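# Lay the towel flat beside the basket, then release

## Task

Get the towel lying flat in a single layer on the table top, with a gap of at least one finger's width from the table edge, two finger widths from the basket's rim, and more than a hand's width from either arm's column. The basket must stay upright with its entire base on the table, no more than three finger widths from its starting spot and turned roughly as before. Finish with both grippers open and away from everything. Nothing may count as done if it only stays in place because the robot holds it.

## Robot and tools

Robot: two 6-joint arms, left_arm and right_arm, each ending in a parallel two-finger gripper. Joint order for every arm, in commands and in result lists: waist (joint1), shoulder (joint2), elbow (joint3), wrist pitch (joint4), wrist yaw (joint5), wrist roll (joint6). Stated ranges in rad: waist -2.618 to 3.054, shoulder 0.000 to 3.142, elbow 0.000 to 3.142, wrist pitch -1.571 to 1.571, wrist yaw -1.571 to 1.571, wrist roll -2.094 to 2.094; a true end may sit up to 0.036 rad off.

Frame: one scene frame for both arms. Origin on the table top midway between the arms, +z up, +x out over the table, left_arm on the +y side. The names left and right do not refer to image sides. Arm bases: left_arm at (-0.023, +0.340, 0) m, quat_wxyz (+0.997, 0, 0, -0.075); right_arm at (-0.015, -0.260, 0) m, quat_wxyz (+0.996, 0, 0, +0.085).

Command row: one list of 14 numbers covering both arms, each in [-1, 1]: left_arm's six joint values then its opening, then right_arm's six joint values then its opening. Always send all 14 even if one arm stays still. Joint values are offsets, not angles, scaled so that 1.0 equals 1.202 rad (waist), 1.258 (shoulder), 1.238 (elbow), 2.073 (wrist pitch), 2.022 (wrist yaw and wrist roll). Opening is absolute: +1 fully open, -1 closed.

execute_actions(actions): a list of up to 15 actions; each action is a list of up to 15 rows, one per 1/30 s step; if shorter, its final row repeats to fill 15 steps. Joint offsets in every row are measured from the angles at the beginning of that action (for the first action, the last angles reported in this scene), not from the preceding row. An empty list just returns state and images. An action that would push any joint more than 0.036 rad beyond its range is rejected for both arms; a malformed action, or a failing first action, rejects the whole call with no motion.

move(target, speed, blocking): target is one 14-number row as above; its joint offsets are taken from the Joint positions in the latest result that showed them. All joints travel together and reach their goals at the same moment, so the hand traces a curve. speed is the top rate in rad/s of whichever joint has the longest way to go, 0.01 to 2, default 0.5; the path lasts between 0.5 and 10 s and is cut off after 10 s. Moves ignore obstacles and the other arm. Finger openings are applied at the start. blocking=false returns after 0.5 s while motion continues; then use wait or stop before sending anything else. The result adds a move: line with the ending (done, off_target, moving, held, fault), limits=held or limits=none, and each arm's joint farthest from its goal.

wait(seconds): 0 to 10; holds the last command and returns early when a running move ends. stop(): brakes a running move; fast arms need room, fingers keep moving. zoom_image(camera, region): closer look at part of the latest image; camera is one of cam_head_left, cam_head_right, cam_high, cam_low, cam_left_wrist, cam_right_wrist (all 504x504); region is [x0, y0, x1, y1] in pixels from the top-left, at most 504 by 504. read_manual(section): only returns licence texts, no motion. finished_scene(scene): pass the current scene's number once the goal holds on its own; irreversible.

Results: a state line per arm with end_effector_position (m, the point between the finger pads about 1 cm behind the tips) and end_effector_quat_wxyz, both in the scene frame and less exact at long reach. Joint positions and Joint velocities list six joints (rad, rad/s) then the pad gap (m; 0.094 when fully open). Joint targets shows where joints are being driven now. grip_measured gives opening on the command scale, each gripper off by up to about 1 mm. Joint torques are raw drive outputs with offsets and noise. Extra lines: "joint sent to its limit", "joint command not followed" (a clearance check changed targets), FAULT, MOTOR HOT, OVER-TEMPERATURE FAULT.

Motion details: each step a joint's target may lead its measured angle by at most 0.202 (waist), 0.258 (shoulder), 0.238 (elbow), 0.573 (wrist pitch), 0.522 (wrist yaw, roll) rad, and a step that would move the gripper more than 70 mm is scaled back, so big changes span several actions and may need resending. Friction can leave a joint about 0.031 rad short; smaller commands may do nothing. The gripper's fingers point along its +z and close along its y.

Gripping: command an opening below grip_measured to hold, about 0.03 below for a firm grip; thin cloth gets less force. Objects may be tugged briefly while held.

Avoid: knocking anything off the table (fails the task), dropping or slamming things, hard pushes, arm-on-arm contact, long loaded holds that overheat motors (75 °C warning, 90 °C stop, 100 °C arm drops). The simulation keeps running while you write, holding the last command.

Each tool is called after "Call:" by a JSON object that holds its "method" and its "body".

## Session

Call:
{"method": "execute_actions", "body": {"actions": []}}

Scene clock: 0.00 s.
left_arm: end_effector_position=(+0.0468, +0.0102, +0.1336) grip_measured=+1.000 end_effector_quat_wxyz=(-0.059, +0.663, +0.745, +0.043) | right_arm: end_effector_position=(+0.4162, -0.5076, +0.3940) grip_measured=+1.000 end_effector_quat_wxyz=(-0.052, -0.564, +0.668, -0.483)
Joint names: [waist, shoulder, elbow, wrist pitch, wrist yaw, wrist roll]
Joint positions: left_arm=[-1.211  1.964  1.801 -1.554  0.     0.093  0.094] | right_arm=[-0.517  2.031  2.586 -1.212  0.524 -2.01   0.094]
Joint velocities: left_arm=[-0.027 -0.012  0.007 -0.022  0.051 -0.007  0.   ] | right_arm=[-0.007 -0.012 -0.012  0.095  0.095 -0.051  0.   ]
Joint torques (N m, as the arm reports them, + toward a larger angle): no reading
Joint targets: left_arm=[-1.211 1.964 1.801 -1.554 0.000 0.093] | right_arm=[-0.517 2.031 2.586 -1.212 0.524 -2.010]

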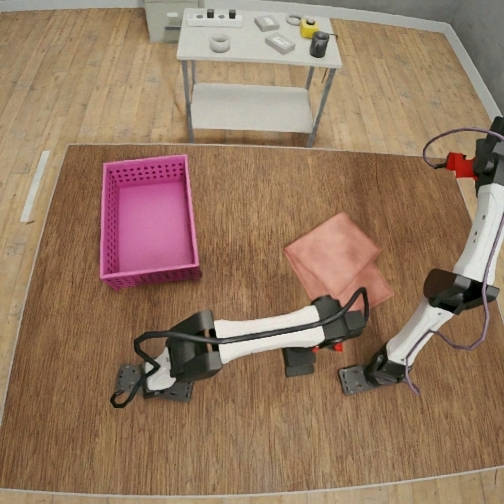

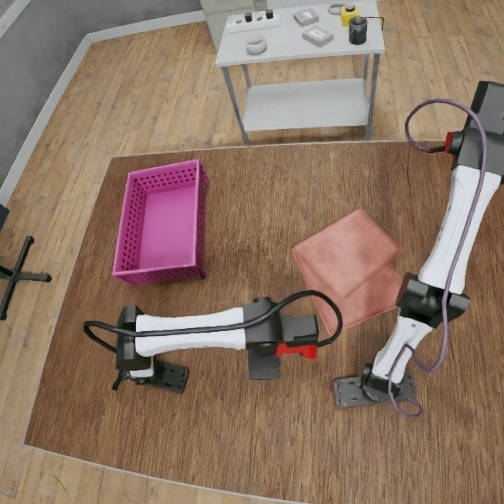

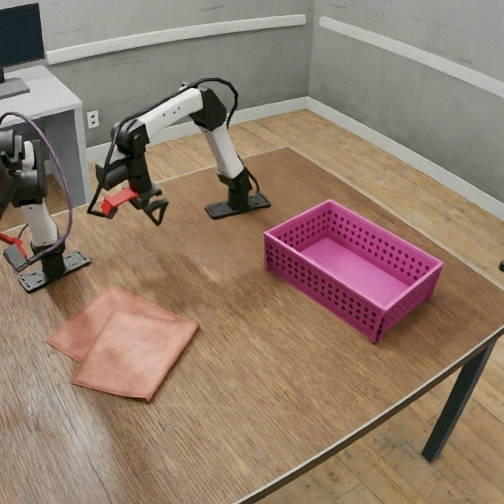

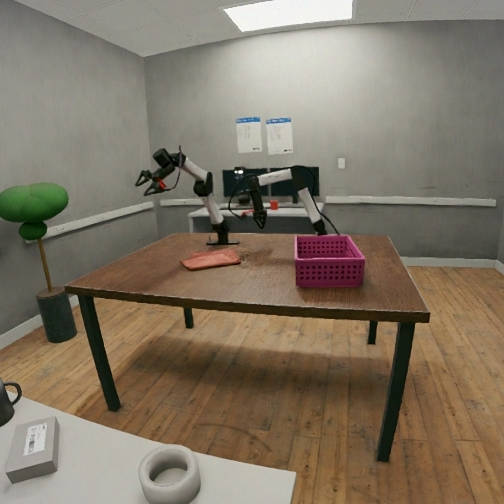

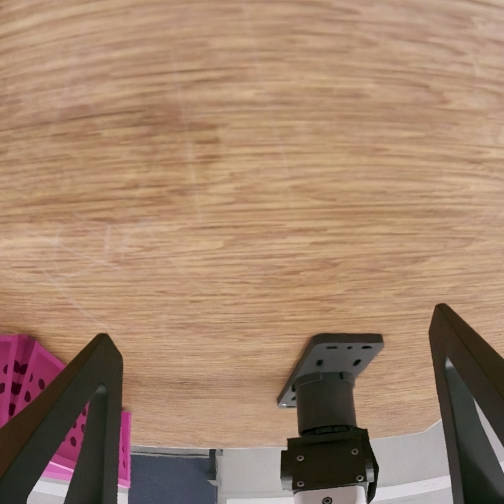

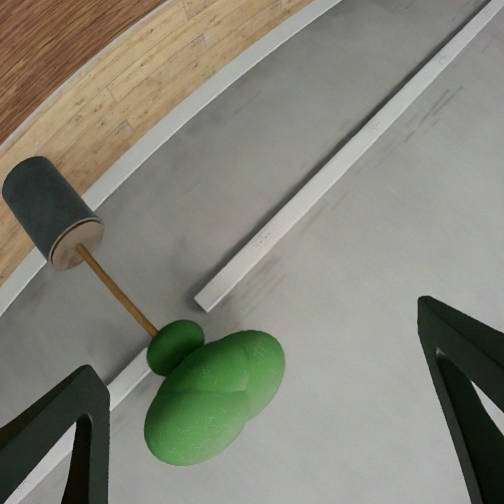

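Call:
{"method": "execute_actions", "body": {"actions": []}}

Scene clock: 1.60 s.
left_arm: end_effector_position=(+0.0468, +0.0102, +0.1336) grip_measured=+1.000 end_effector_quat_wxyz=(-0.059, +0.663, +0.745, +0.043) | right_arm: end_effector_position=(+0.4162, -0.5076, +0.3940) grip_measured=+1.000 end_effector_quat_wxyz=(-0.052, -0.564, +0.668, -0.483)
Joint names: [waist, shoulder, elbow, wrist pitch, wrist yaw, wrist roll]
Joint positions: left_arm=[-1.211  1.964  1.801 -1.554  0.     0.093  0.094] | right_arm=[-0.517  2.031  2.586 -1.212  0.524 -2.01   0.094]
Joint velocities: left_arm=[ 0.017 -0.007 -0.007 -0.037 -0.037 -0.037  0.   ] | right_arm=[ 0.012 -0.027  0.012 -0.007  0.066  0.007  0.   ]
Joint torques (N m, as the arm reports them, + toward a larger angle): left_arm=[ -0.25 -13.     6.84  -0.03   0.13   0.  ] | right_arm=[ 0.16 -8.83  5.73  1.69  0.18  0.05]
Joint targets: left_arm=[-1.211 1.964 1.801 -1.554 0.000 0.093] | right_arm=[-0.517 2.031 2.586 -1.212 0.524 -2.010]

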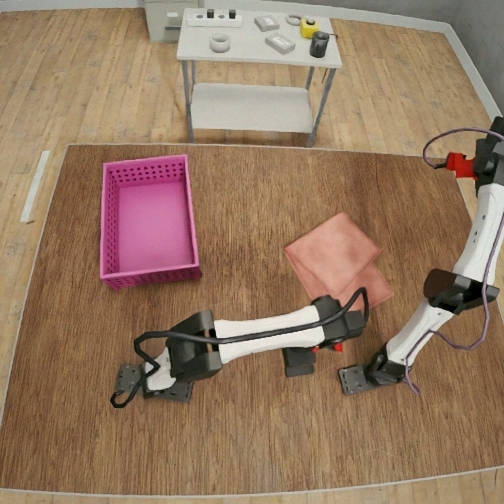

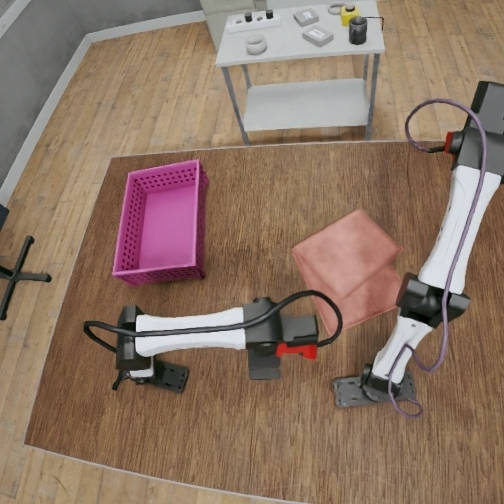

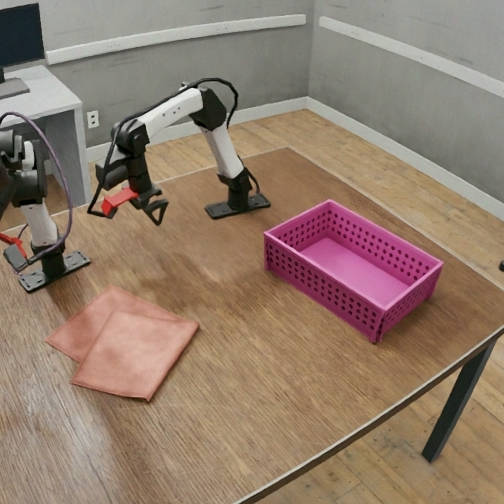

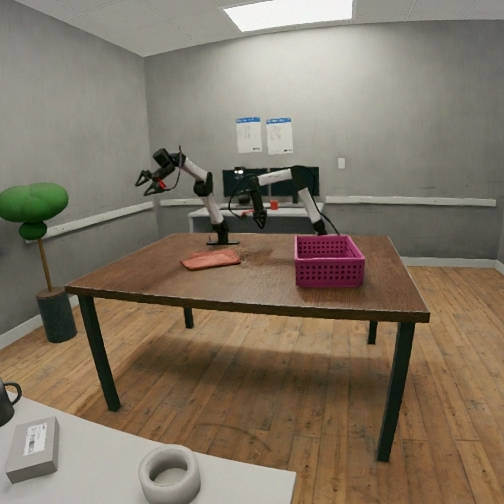

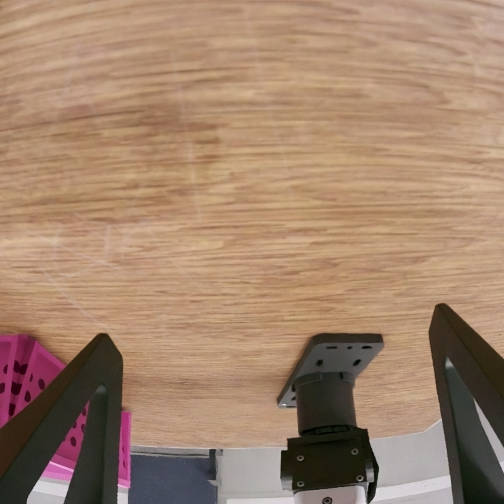

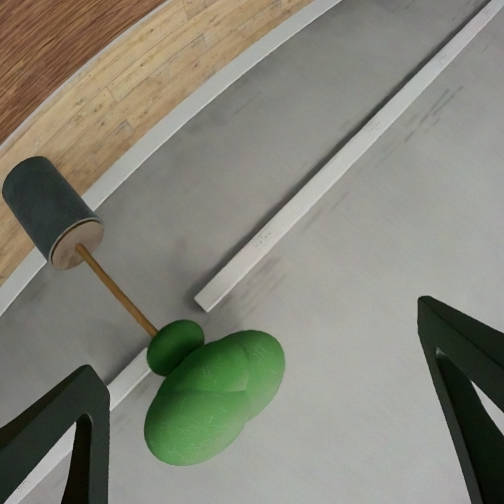

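Call:
{"method": "zoom_image", "body": {"camera": "cam_high", "region": [0, 240, 240, 420]}}

Call:
{"method": "zoom_image", "body": {"camera": "cam_head_right", "region": [260, 190, 440, 350]}}

Region (0, 240, 240, 420) of cam_high's 504x504 image, scaled by 2.100, with more detail than that image has; it fills the top 378 rows of this view, and the rest is white.

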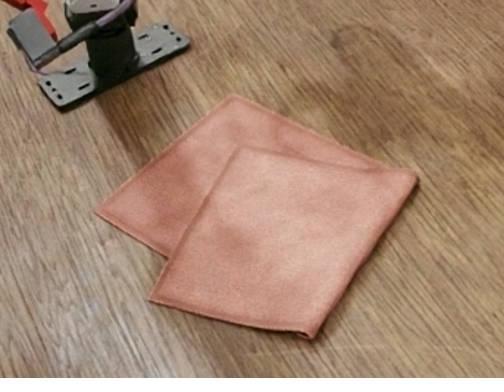

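Region (260, 190, 440, 350) of cam_head_right's 504x504 image, scaled by 2.800, with more detail than that image has.

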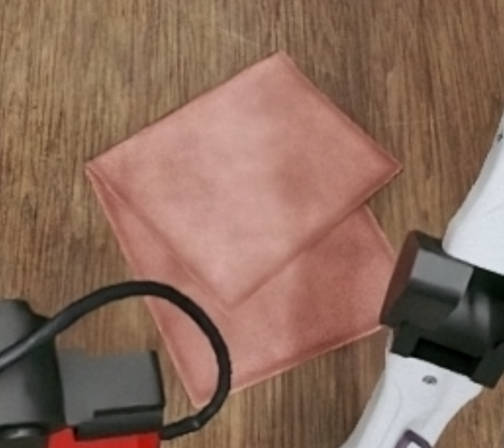

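Call:
{"method": "move", "body": {"target": [0.2587,-0.528,-0.405,0.171,0,-0.046,1, 0.2454,-0.012,-0.609,-0.0843,-0.259,0.994,0.1], "speed": 1.2}}

Scene clock: 8.10 s.
left_arm: end_effector_position=(+0.1165, +0.0902, +0.2019) grip_measured=+1.000 end_effector_quat_wxyz=(+0.159, +0.501, +0.846, -0.092) | right_arm: end_effector_position=(+0.3762, -0.2846, +0.1188) grip_measured=+0.103 end_effector_quat_wxyz=(+0.007, +0.024, +1.000, -0.004)
Joint names: [waist, shoulder, elbow, wrist pitch, wrist yaw, wrist roll]
Joint positions: left_arm=[-0.91   1.314  1.324 -1.212  0.     0.01   0.094] | right_arm=[-0.229  2.03   1.847 -1.374  0.008 -0.011  0.052]
Joint velocities: left_arm=[-0.017  0.007  0.007 -0.037  0.051  0.007  0.   ] | right_arm=[-0.007  0.007 -0.002  0.022 -0.037 -0.007 -0.   ]
Joint torques (N m, as the arm reports them, + toward a larger angle): left_arm=[ 0.52 -7.46  5.72  1.15  0.14 -0.13] | right_arm=[  0.77 -10.37   5.13   0.3   -0.02   0.1 ]
Joint targets: left_arm=[-0.900 1.300 1.300 -1.199 0.000 -0.000] | right_arm=[-0.222 2.016 1.832 -1.387 0.001 -0.001]
move: off_target (left_arm); limits=none; left_arm: farthest joint: the elbow, 0.024 radians from its target (0.502 radians at the start); right_arm: farthest joint: the elbow, 0.015 radians from its target (0.754 radians at the start)

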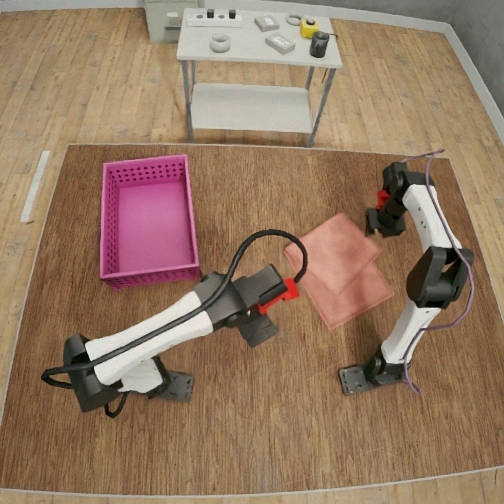

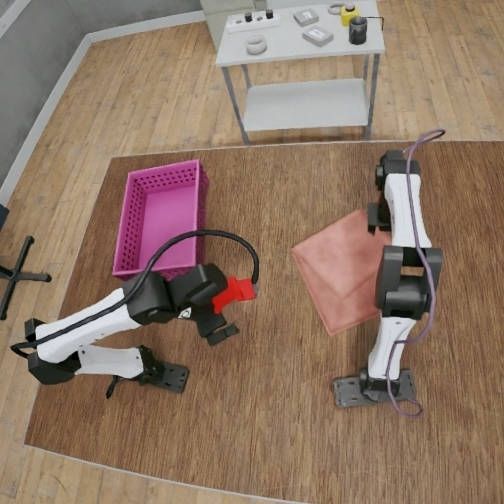

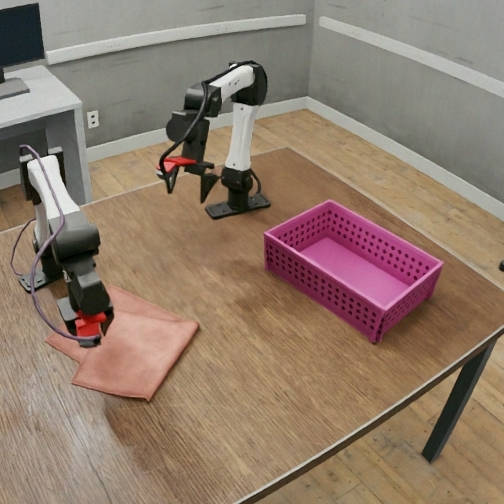

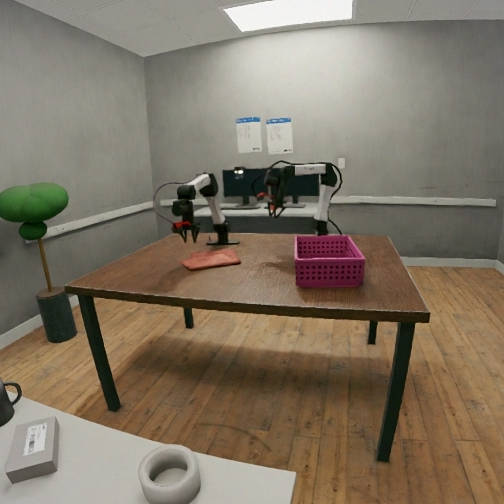

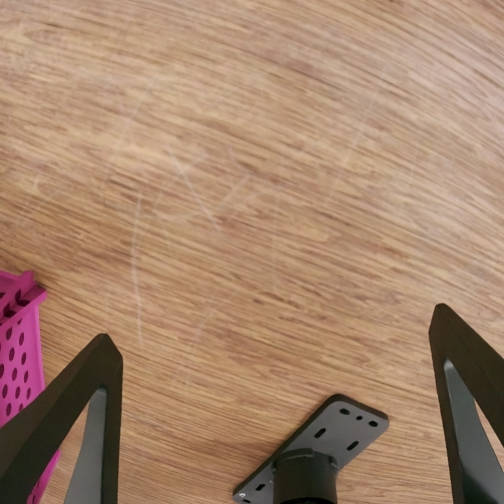

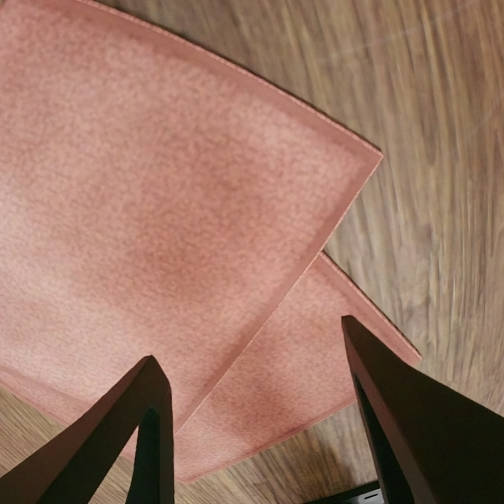

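Call:
{"method": "move", "body": {"target": [0,0,0,0,0,0,1, -0.094,0.028,-0.1486,0.0958,0,0,0.1], "speed": 0.5}}

Scene clock: 10.80 s.
left_arm: end_effector_position=(+0.1165, +0.0902, +0.2019) grip_measured=+1.000 end_effector_quat_wxyz=(+0.159, +0.501, +0.846, -0.092) | right_arm: end_effector_position=(+0.3710, -0.3275, +0.0655) grip_measured=+0.103 end_effector_quat_wxyz=(-0.002, +0.080, +0.997, -0.004)
Joint names: [waist, shoulder, elbow, wrist pitch, wrist yaw, wrist roll]
Joint positions: left_arm=[-0.91   1.314  1.324 -1.212  0.     0.01   0.094] | right_arm=[-0.34   2.057  1.676 -1.193  0.008 -0.01   0.052]
Joint velocities: left_arm=[ 0.002  0.007 -0.002  0.007 -0.066  0.022  0.   ] | right_arm=[ 0.007 -0.012  0.002 -0.022  0.066  0.037  0.   ]
Joint torques (N m, as the arm reports them, + toward a larger angle): left_arm=[-0.15 -6.17  7.75  1.04  0.13 -0.06] | right_arm=[-0.1  -9.03  5.27  0.51  0.05 -0.01]
Joint targets: left_arm=[-0.910 1.314 1.324 -1.212 0.000 0.010] | right_arm=[-0.342 2.065 1.663 -1.175 0.008 -0.011]
move: done; limits=none; left_arm: farthest joint: the waist, 0.000 radians from its target (0.000 radians at the start); right_arm: farthest joint: the wrist pitch, 0.017 radians from its target (0.198 radians at the start)

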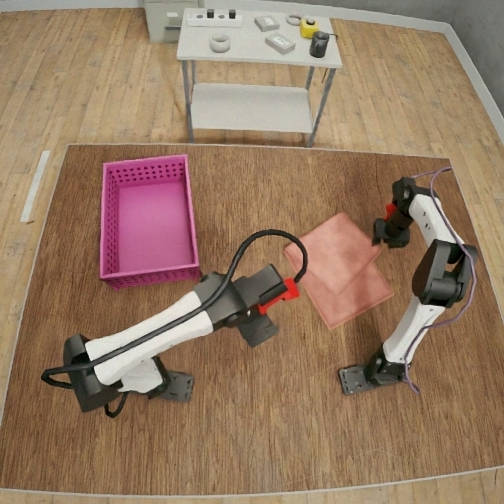

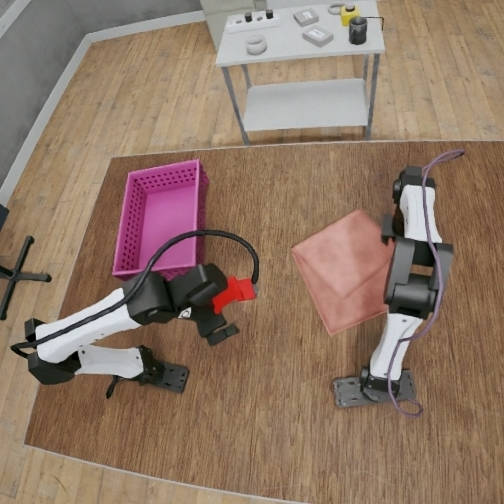

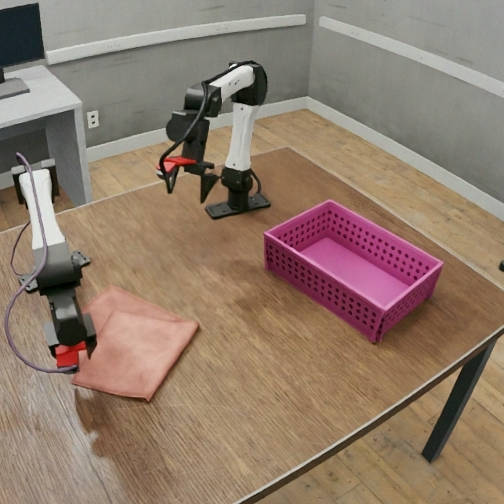

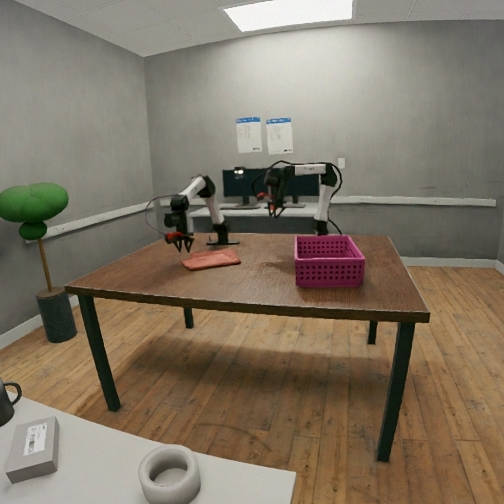

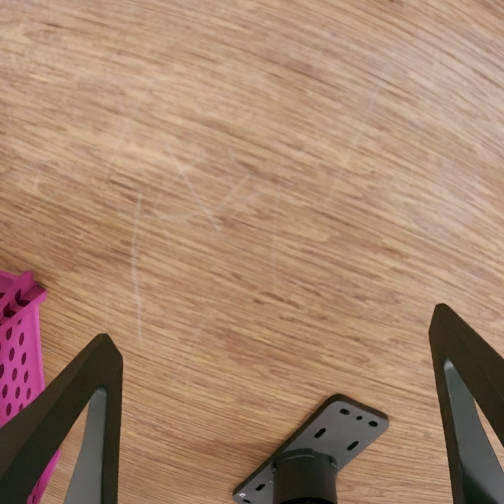

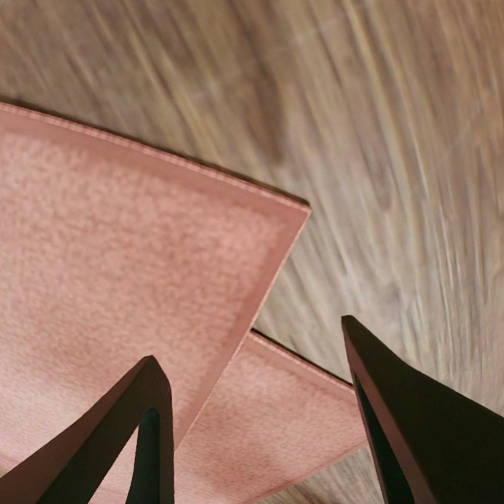

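Call:
{"method": "move", "body": {"target": [0,0,0,0,0,0,1, 0,0.0215,-0.087,0.0647,0,0,0.1], "speed": 0.3}}

Scene clock: 12.60 s.
left_arm: end_effector_position=(+0.1165, +0.0902, +0.2019) grip_measured=+1.000 end_effector_quat_wxyz=(+0.159, +0.501, +0.846, -0.092) | right_arm: end_effector_position=(+0.3718, -0.3276, +0.0376) grip_measured=+0.103 end_effector_quat_wxyz=(+0.003, +0.080, +0.997, -0.004)
Joint names: [waist, shoulder, elbow, wrist pitch, wrist yaw, wrist roll]
Joint positions: left_arm=[-0.91   1.314  1.324 -1.212  0.     0.01   0.094] | right_arm=[-0.34   2.071  1.584 -1.076  0.008 -0.01   0.052]
Joint velocities: left_arm=[-0.007 -0.007 -0.022  0.037  0.051  0.066  0.   ] | right_arm=[ 0.012 -0.017  0.007 -0.022 -0.007 -0.037 -0.   ]
Joint torques (N m, as the arm reports them, + toward a larger angle): left_arm=[-0.16 -6.26  7.76  1.03  0.13 -0.06] | right_arm=[ 0.17 -8.65  4.99  0.55  0.05  0.  ]
Joint targets: left_arm=[-0.910 1.314 1.324 -1.212 0.000 0.010] | right_arm=[-0.340 2.085 1.569 -1.059 0.008 -0.010]
move: done; limits=none; left_arm: farthest joint: the waist, 0.000 radians from its target (0.000 radians at the start); right_arm: farthest joint: the wrist pitch, 0.017 radians from its target (0.134 radians at the start)

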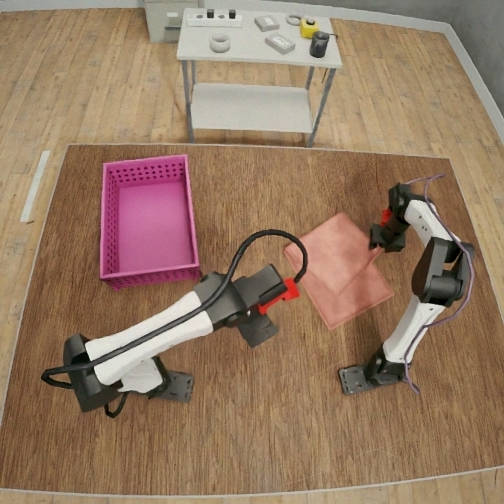

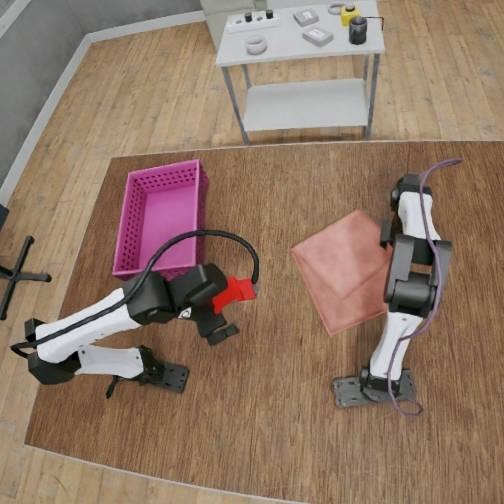

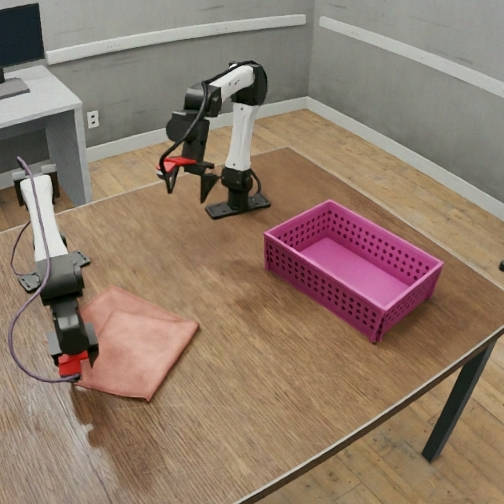

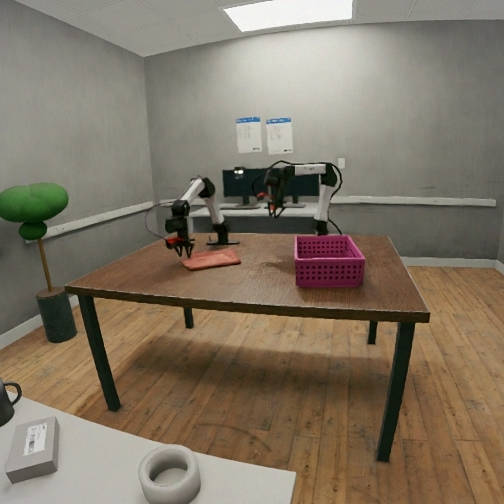

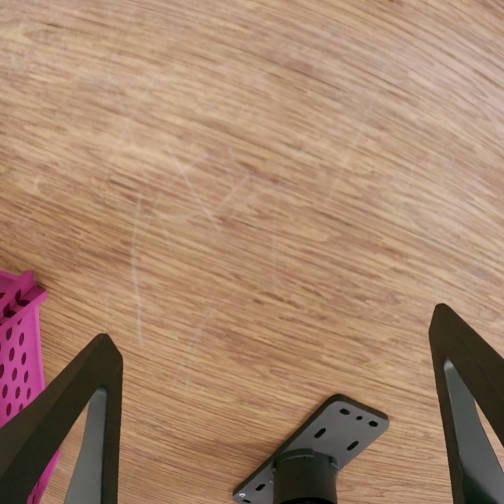

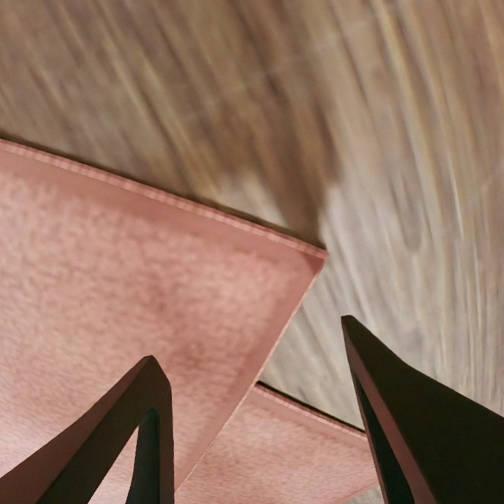

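Call:
{"method": "move", "body": {"target": [0,0,0,0,0,0,1, 0,0.054,0,0.031,0,0,0.1], "speed": 0.15}}

Scene clock: 13.90 s.
left_arm: end_effector_position=(+0.1165, +0.0902, +0.2019) grip_measured=+1.000 end_effector_quat_wxyz=(+0.159, +0.501, +0.846, -0.092) | right_arm: end_effector_position=(+0.3757, -0.3283, +0.0216) grip_measured=+0.103 end_effector_quat_wxyz=(-0.003, +0.080, +0.997, -0.004)
Joint names: [waist, shoulder, elbow, wrist pitch, wrist yaw, wrist roll]
Joint positions: left_arm=[-0.91   1.314  1.324 -1.212  0.     0.01   0.094] | right_arm=[-0.34   2.114  1.584 -1.046  0.008 -0.01   0.052]
Joint velocities: left_arm=[-0.002 -0.012  0.017 -0.037 -0.037  0.007  0.   ] | right_arm=[-0.012 -0.002 -0.007 -0.066 -0.081 -0.022 -0.   ]
Joint torques (N m, as the arm reports them, + toward a larger angle): left_arm=[-0.2  -6.12  7.79  1.04  0.15 -0.02] | right_arm=[ 0.19 -7.99  6.02  0.65  0.05 -0.01]
Joint targets: left_arm=[-0.910 1.314 1.324 -1.212 0.000 0.010] | right_arm=[-0.340 2.139 1.584 -1.012 0.008 -0.010]
move: off_target (right_arm); limits=none; left_arm: farthest joint: the waist, 0.000 radians from its target (0.000 radians at the start); right_arm: farthest joint: the wrist pitch, 0.034 radians from its target (0.064 radians at the start)

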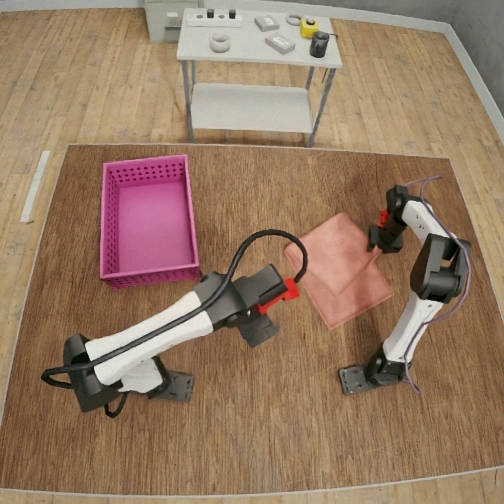

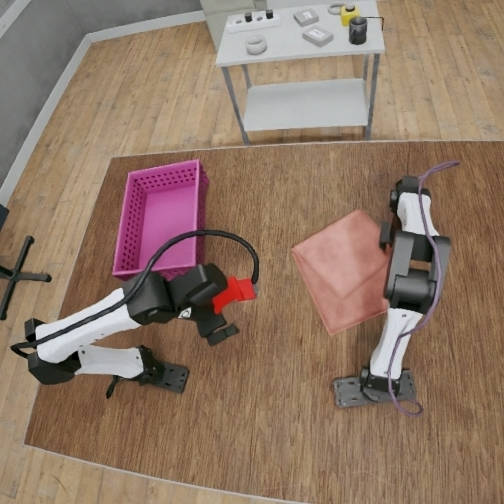

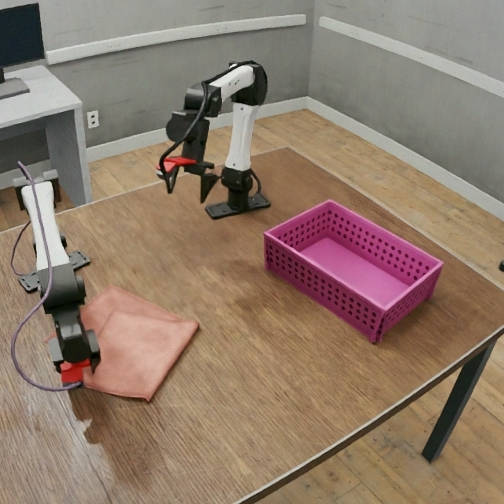

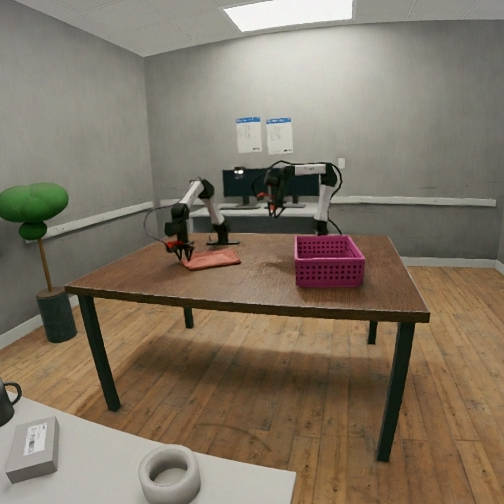

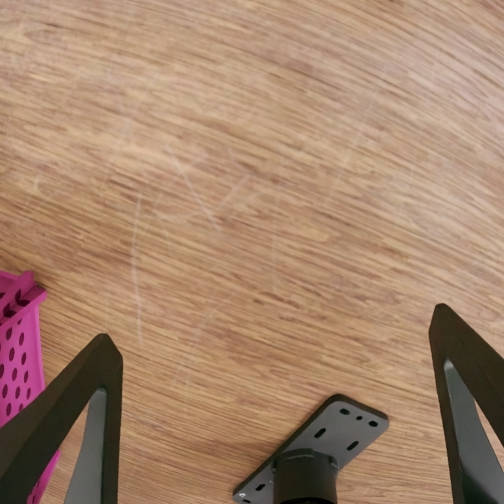

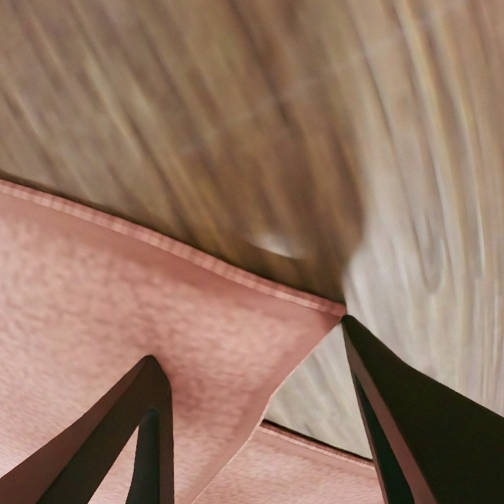

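Call:
{"method": "execute_actions", "body": {"actions": [[[0,0,0,0,0,0,1, 0,0.02,0,0.01,0,0,-0.2],[0,0,0,0,0,0,1, 0,0.02,0,0.01,0,0,-0.3],[0,0,0,0,0,0,1, 0,0.02,0,0.01,0,0,-0.4],[0,0,0,0,0,0,1, 0,0.02,0,0.01,0,0,-0.5],[0,0,0,0,0,0,1, 0,0.02,0,0.01,0,0,-0.6],[0,0,0,0,0,0,1, 0,0.02,0,0.01,0,0,-0.7],[0,0,0,0,0,0,1, 0,0.02,0,0.01,0,0,-0.8],[0,0,0,0,0,0,1, 0,0.02,0,0.01,0,0,-0.9],[0,0,0,0,0,0,1, 0,0.02,0,0.01,0,0,-1]],[[0,0,0,0,0,0,1, 0,0.02,0,0.01,0,0,-1]]]}}

Scene clock: 15.43 s.
left_arm: end_effector_position=(+0.1165, +0.0902, +0.2019) grip_measured=+1.000 end_effector_quat_wxyz=(+0.159, +0.501, +0.846, -0.092) | right_arm: end_effector_position=(+0.3762, -0.3280, +0.0210) grip_measured=-0.956 end_effector_quat_wxyz=(-0.002, +0.080, +0.997, -0.003)
Joint names: [waist, shoulder, elbow, wrist pitch, wrist yaw, wrist roll]
Joint positions: left_arm=[-0.91   1.314  1.324 -1.212  0.     0.01   0.094] | right_arm=[-0.34   2.115  1.584 -1.043  0.006 -0.01   0.002]
Joint velocities: left_arm=[-0.007 -0.002 -0.002 -0.037  0.007  0.007  0.   ] | right_arm=[-0.002 -0.017  0.007 -0.081 -0.066 -0.007 -0.   ]
Joint torques (N m, as the arm reports them, + toward a larger angle): left_arm=[-0.17 -6.21  7.77  1.04  0.12 -0.01] | right_arm=[ 0.16 -8.05  6.07  0.54  0.04 -0.01]
Joint targets: left_arm=[-0.910 1.314 1.324 -1.212 0.000 0.010] | right_arm=[-0.340 2.141 1.584 -1.022 0.006 -0.010]

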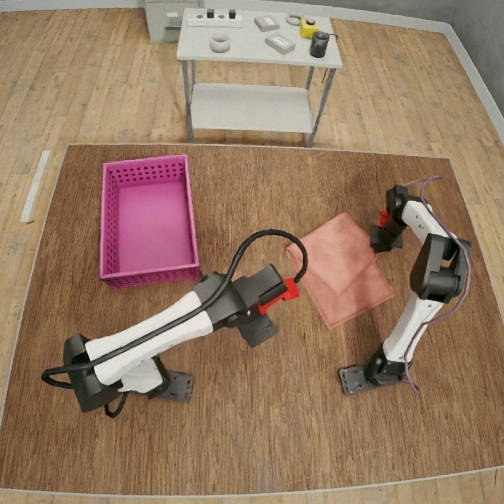

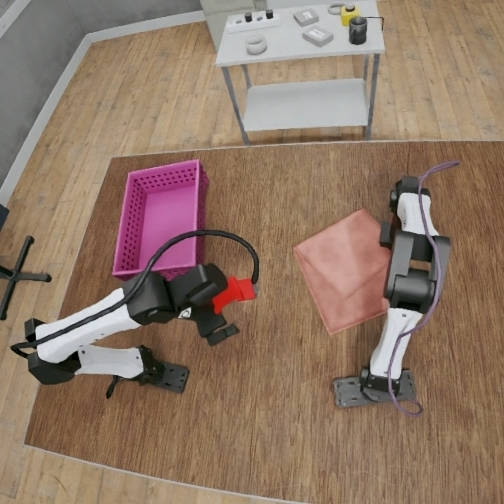

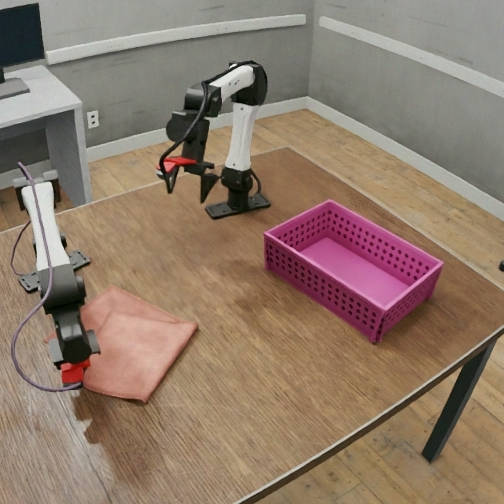

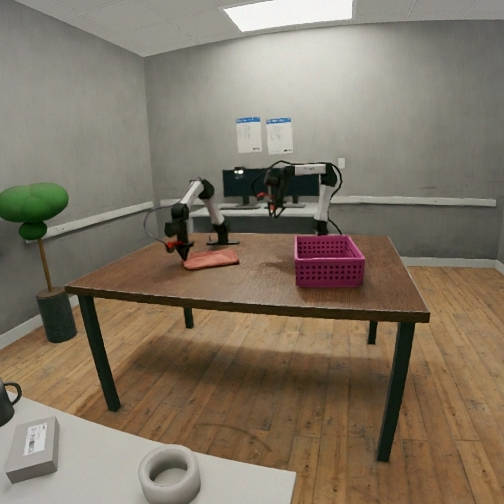

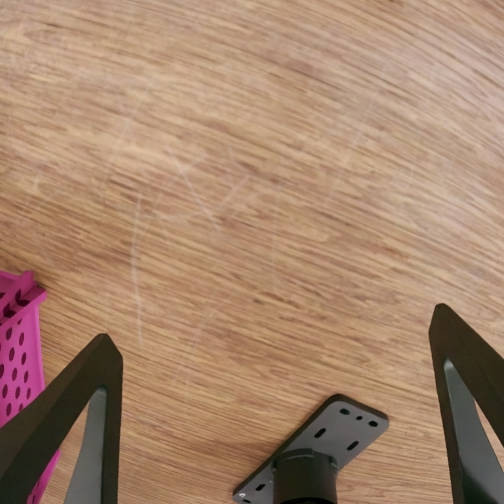

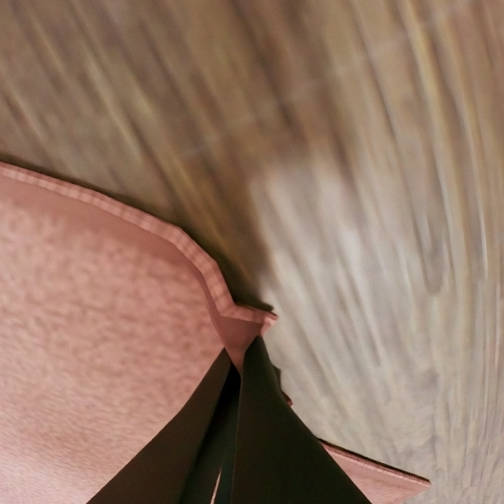

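Call:
{"method": "move", "body": {"target": [0,0,0,0,0,0,1, 0.048,0.0,0.24,-0.104,0,0,-1], "speed": 0.3}}

Scene clock: 18.83 s.
left_arm: end_effector_position=(+0.1165, +0.0902, +0.2019) grip_measured=+1.000 end_effector_quat_wxyz=(+0.159, +0.501, +0.846, -0.092) | right_arm: end_effector_position=(+0.4094, -0.3122, +0.0918) grip_measured=-0.956 end_effector_quat_wxyz=(+0.038, +0.055, +0.998, -0.005)
Joint names: [waist, shoulder, elbow, wrist pitch, wrist yaw, wrist roll]
Joint positions: left_arm=[-0.91   1.314  1.324 -1.212  0.     0.01   0.094] | right_arm=[-0.29   2.115  1.866 -1.244  0.006 -0.01   0.002]
Joint velocities: left_arm=[ 0.007 -0.012 -0.017 -0.007 -0.022  0.066  0.   ] | right_arm=[ 0.012 -0.017  0.002  0.022 -0.051 -0.051  0.001]
Joint torques (N m, as the arm reports them, + toward a larger angle): left_arm=[-0.18 -6.12  7.8   1.03  0.14 -0.05] | right_arm=[  0.76 -10.16   7.57   0.4    0.05   0.  ]
Joint targets: left_arm=[-0.910 1.314 1.324 -1.212 0.000 0.010] | right_arm=[-0.282 2.115 1.881 -1.259 0.006 -0.010]
move: done; limits=none; left_arm: farthest joint: the waist, 0.000 radians from its target (0.000 radians at the start); right_arm: farthest joint: the elbow, 0.015 radians from its target (0.297 radians at the start)

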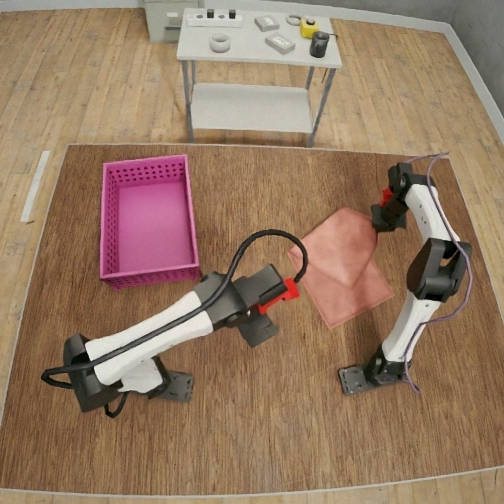

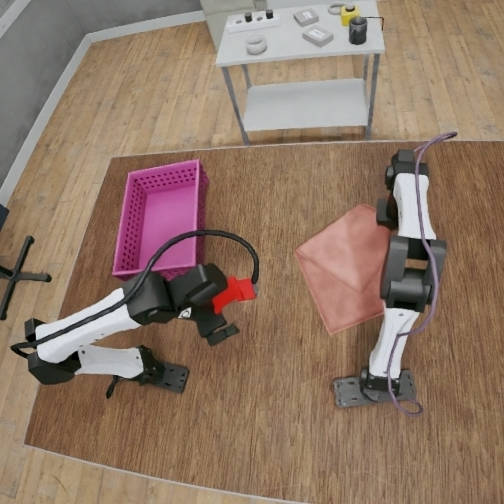

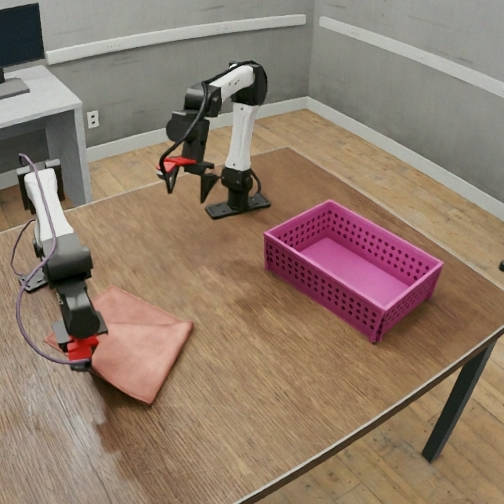

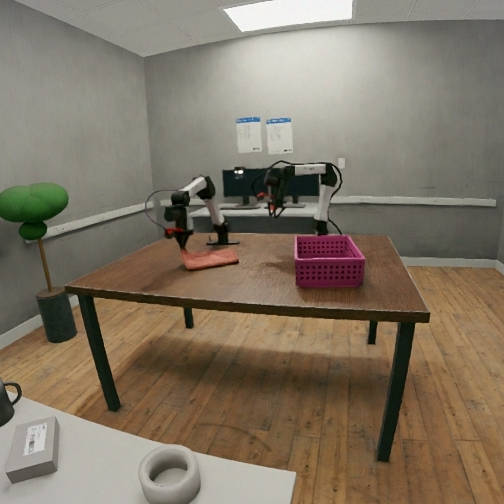

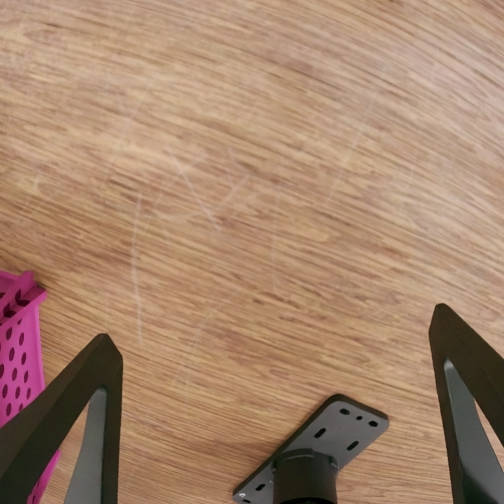

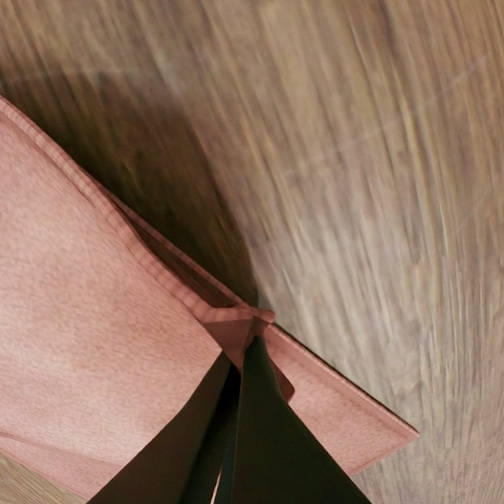

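Call:
{"method": "move", "body": {"target": [0,0,0,0,0,0,1, 0.13,0.134,0.369,0.009,0,0,-1], "speed": 0.35}}

Scene clock: 20.90 s.
left_arm: end_effector_position=(+0.1165, +0.0902, +0.2019) grip_measured=+1.000 end_effector_quat_wxyz=(+0.159, +0.501, +0.846, -0.092) | right_arm: end_effector_position=(+0.5047, -0.2452, +0.1571) grip_measured=-0.956 end_effector_quat_wxyz=(+0.184, -0.019, +0.983, -0.001)
Joint names: [waist, shoulder, elbow, wrist pitch, wrist yaw, wrist roll]
Joint positions: left_arm=[-0.91   1.314  1.324 -1.212  0.     0.01   0.094] | right_arm=[-0.14   2.265  2.306 -1.241  0.006 -0.01   0.002]
Joint velocities: left_arm=[-0.022 -0.007 -0.002 -0.007  0.022 -0.066  0.   ] | right_arm=[ 0.002 -0.002  0.002  0.007  0.051 -0.022  0.   ]
Joint torques (N m, as the arm reports them, + toward a larger angle): left_arm=[-0.21 -6.17  7.73  1.04  0.13 -0.03] | right_arm=[  0.62 -10.14   8.02   1.18   0.04  -0.01]
Joint targets: left_arm=[-0.910 1.314 1.324 -1.212 0.000 0.010] | right_arm=[-0.134 2.284 2.323 -1.225 0.006 -0.010]
move: done; limits=none; left_arm: farthest joint: the waist, 0.000 radians from its target (0.000 radians at the start); right_arm: farthest joint: the shoulder, 0.019 radians from its target (0.168 radians at the start)

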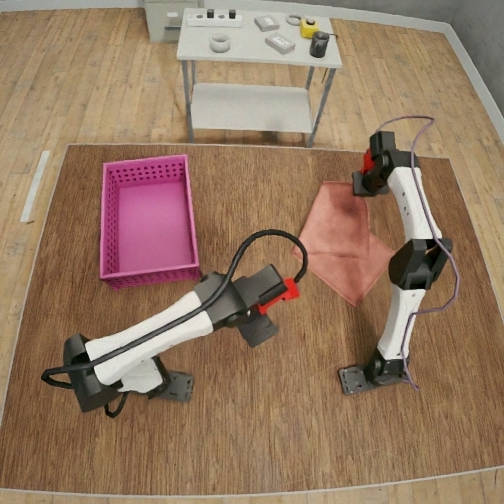

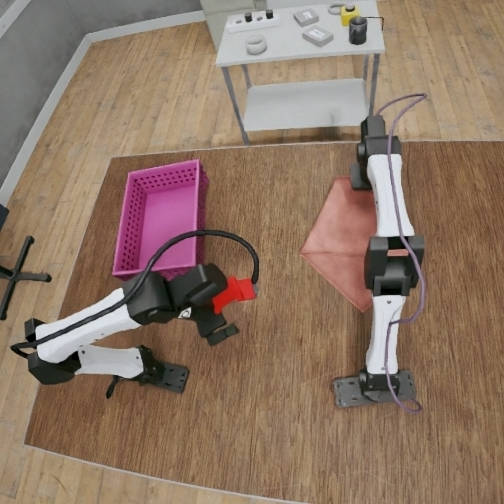

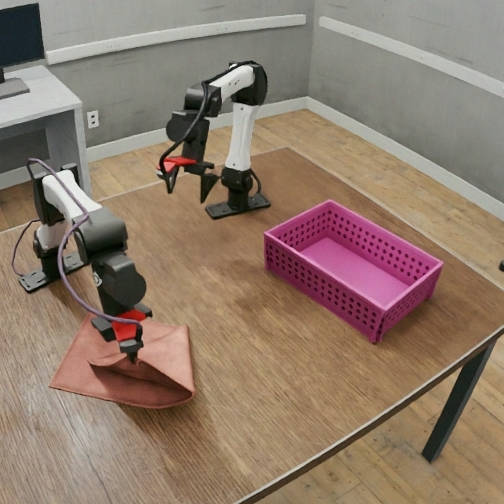

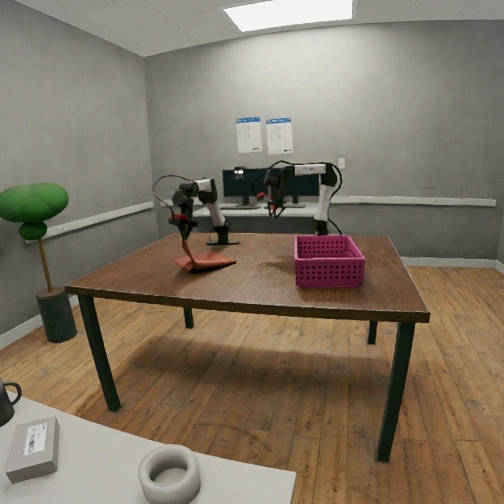

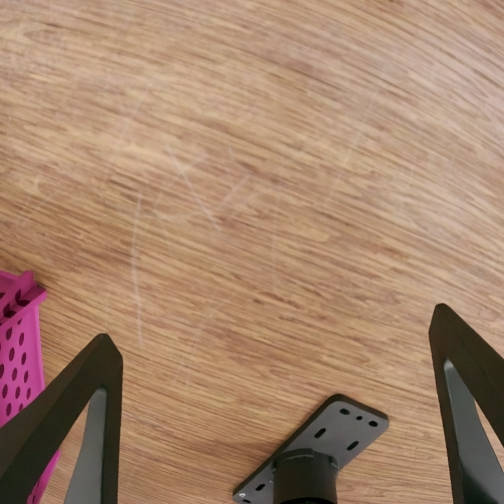

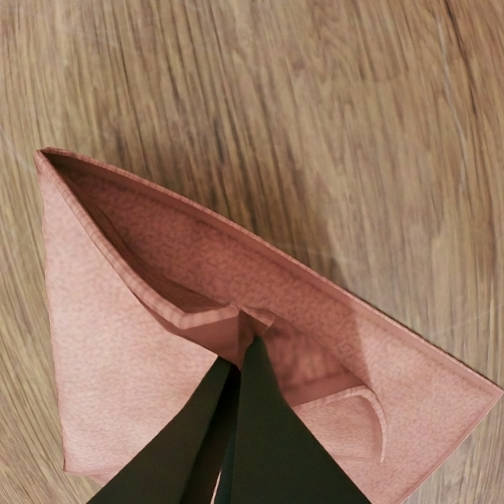

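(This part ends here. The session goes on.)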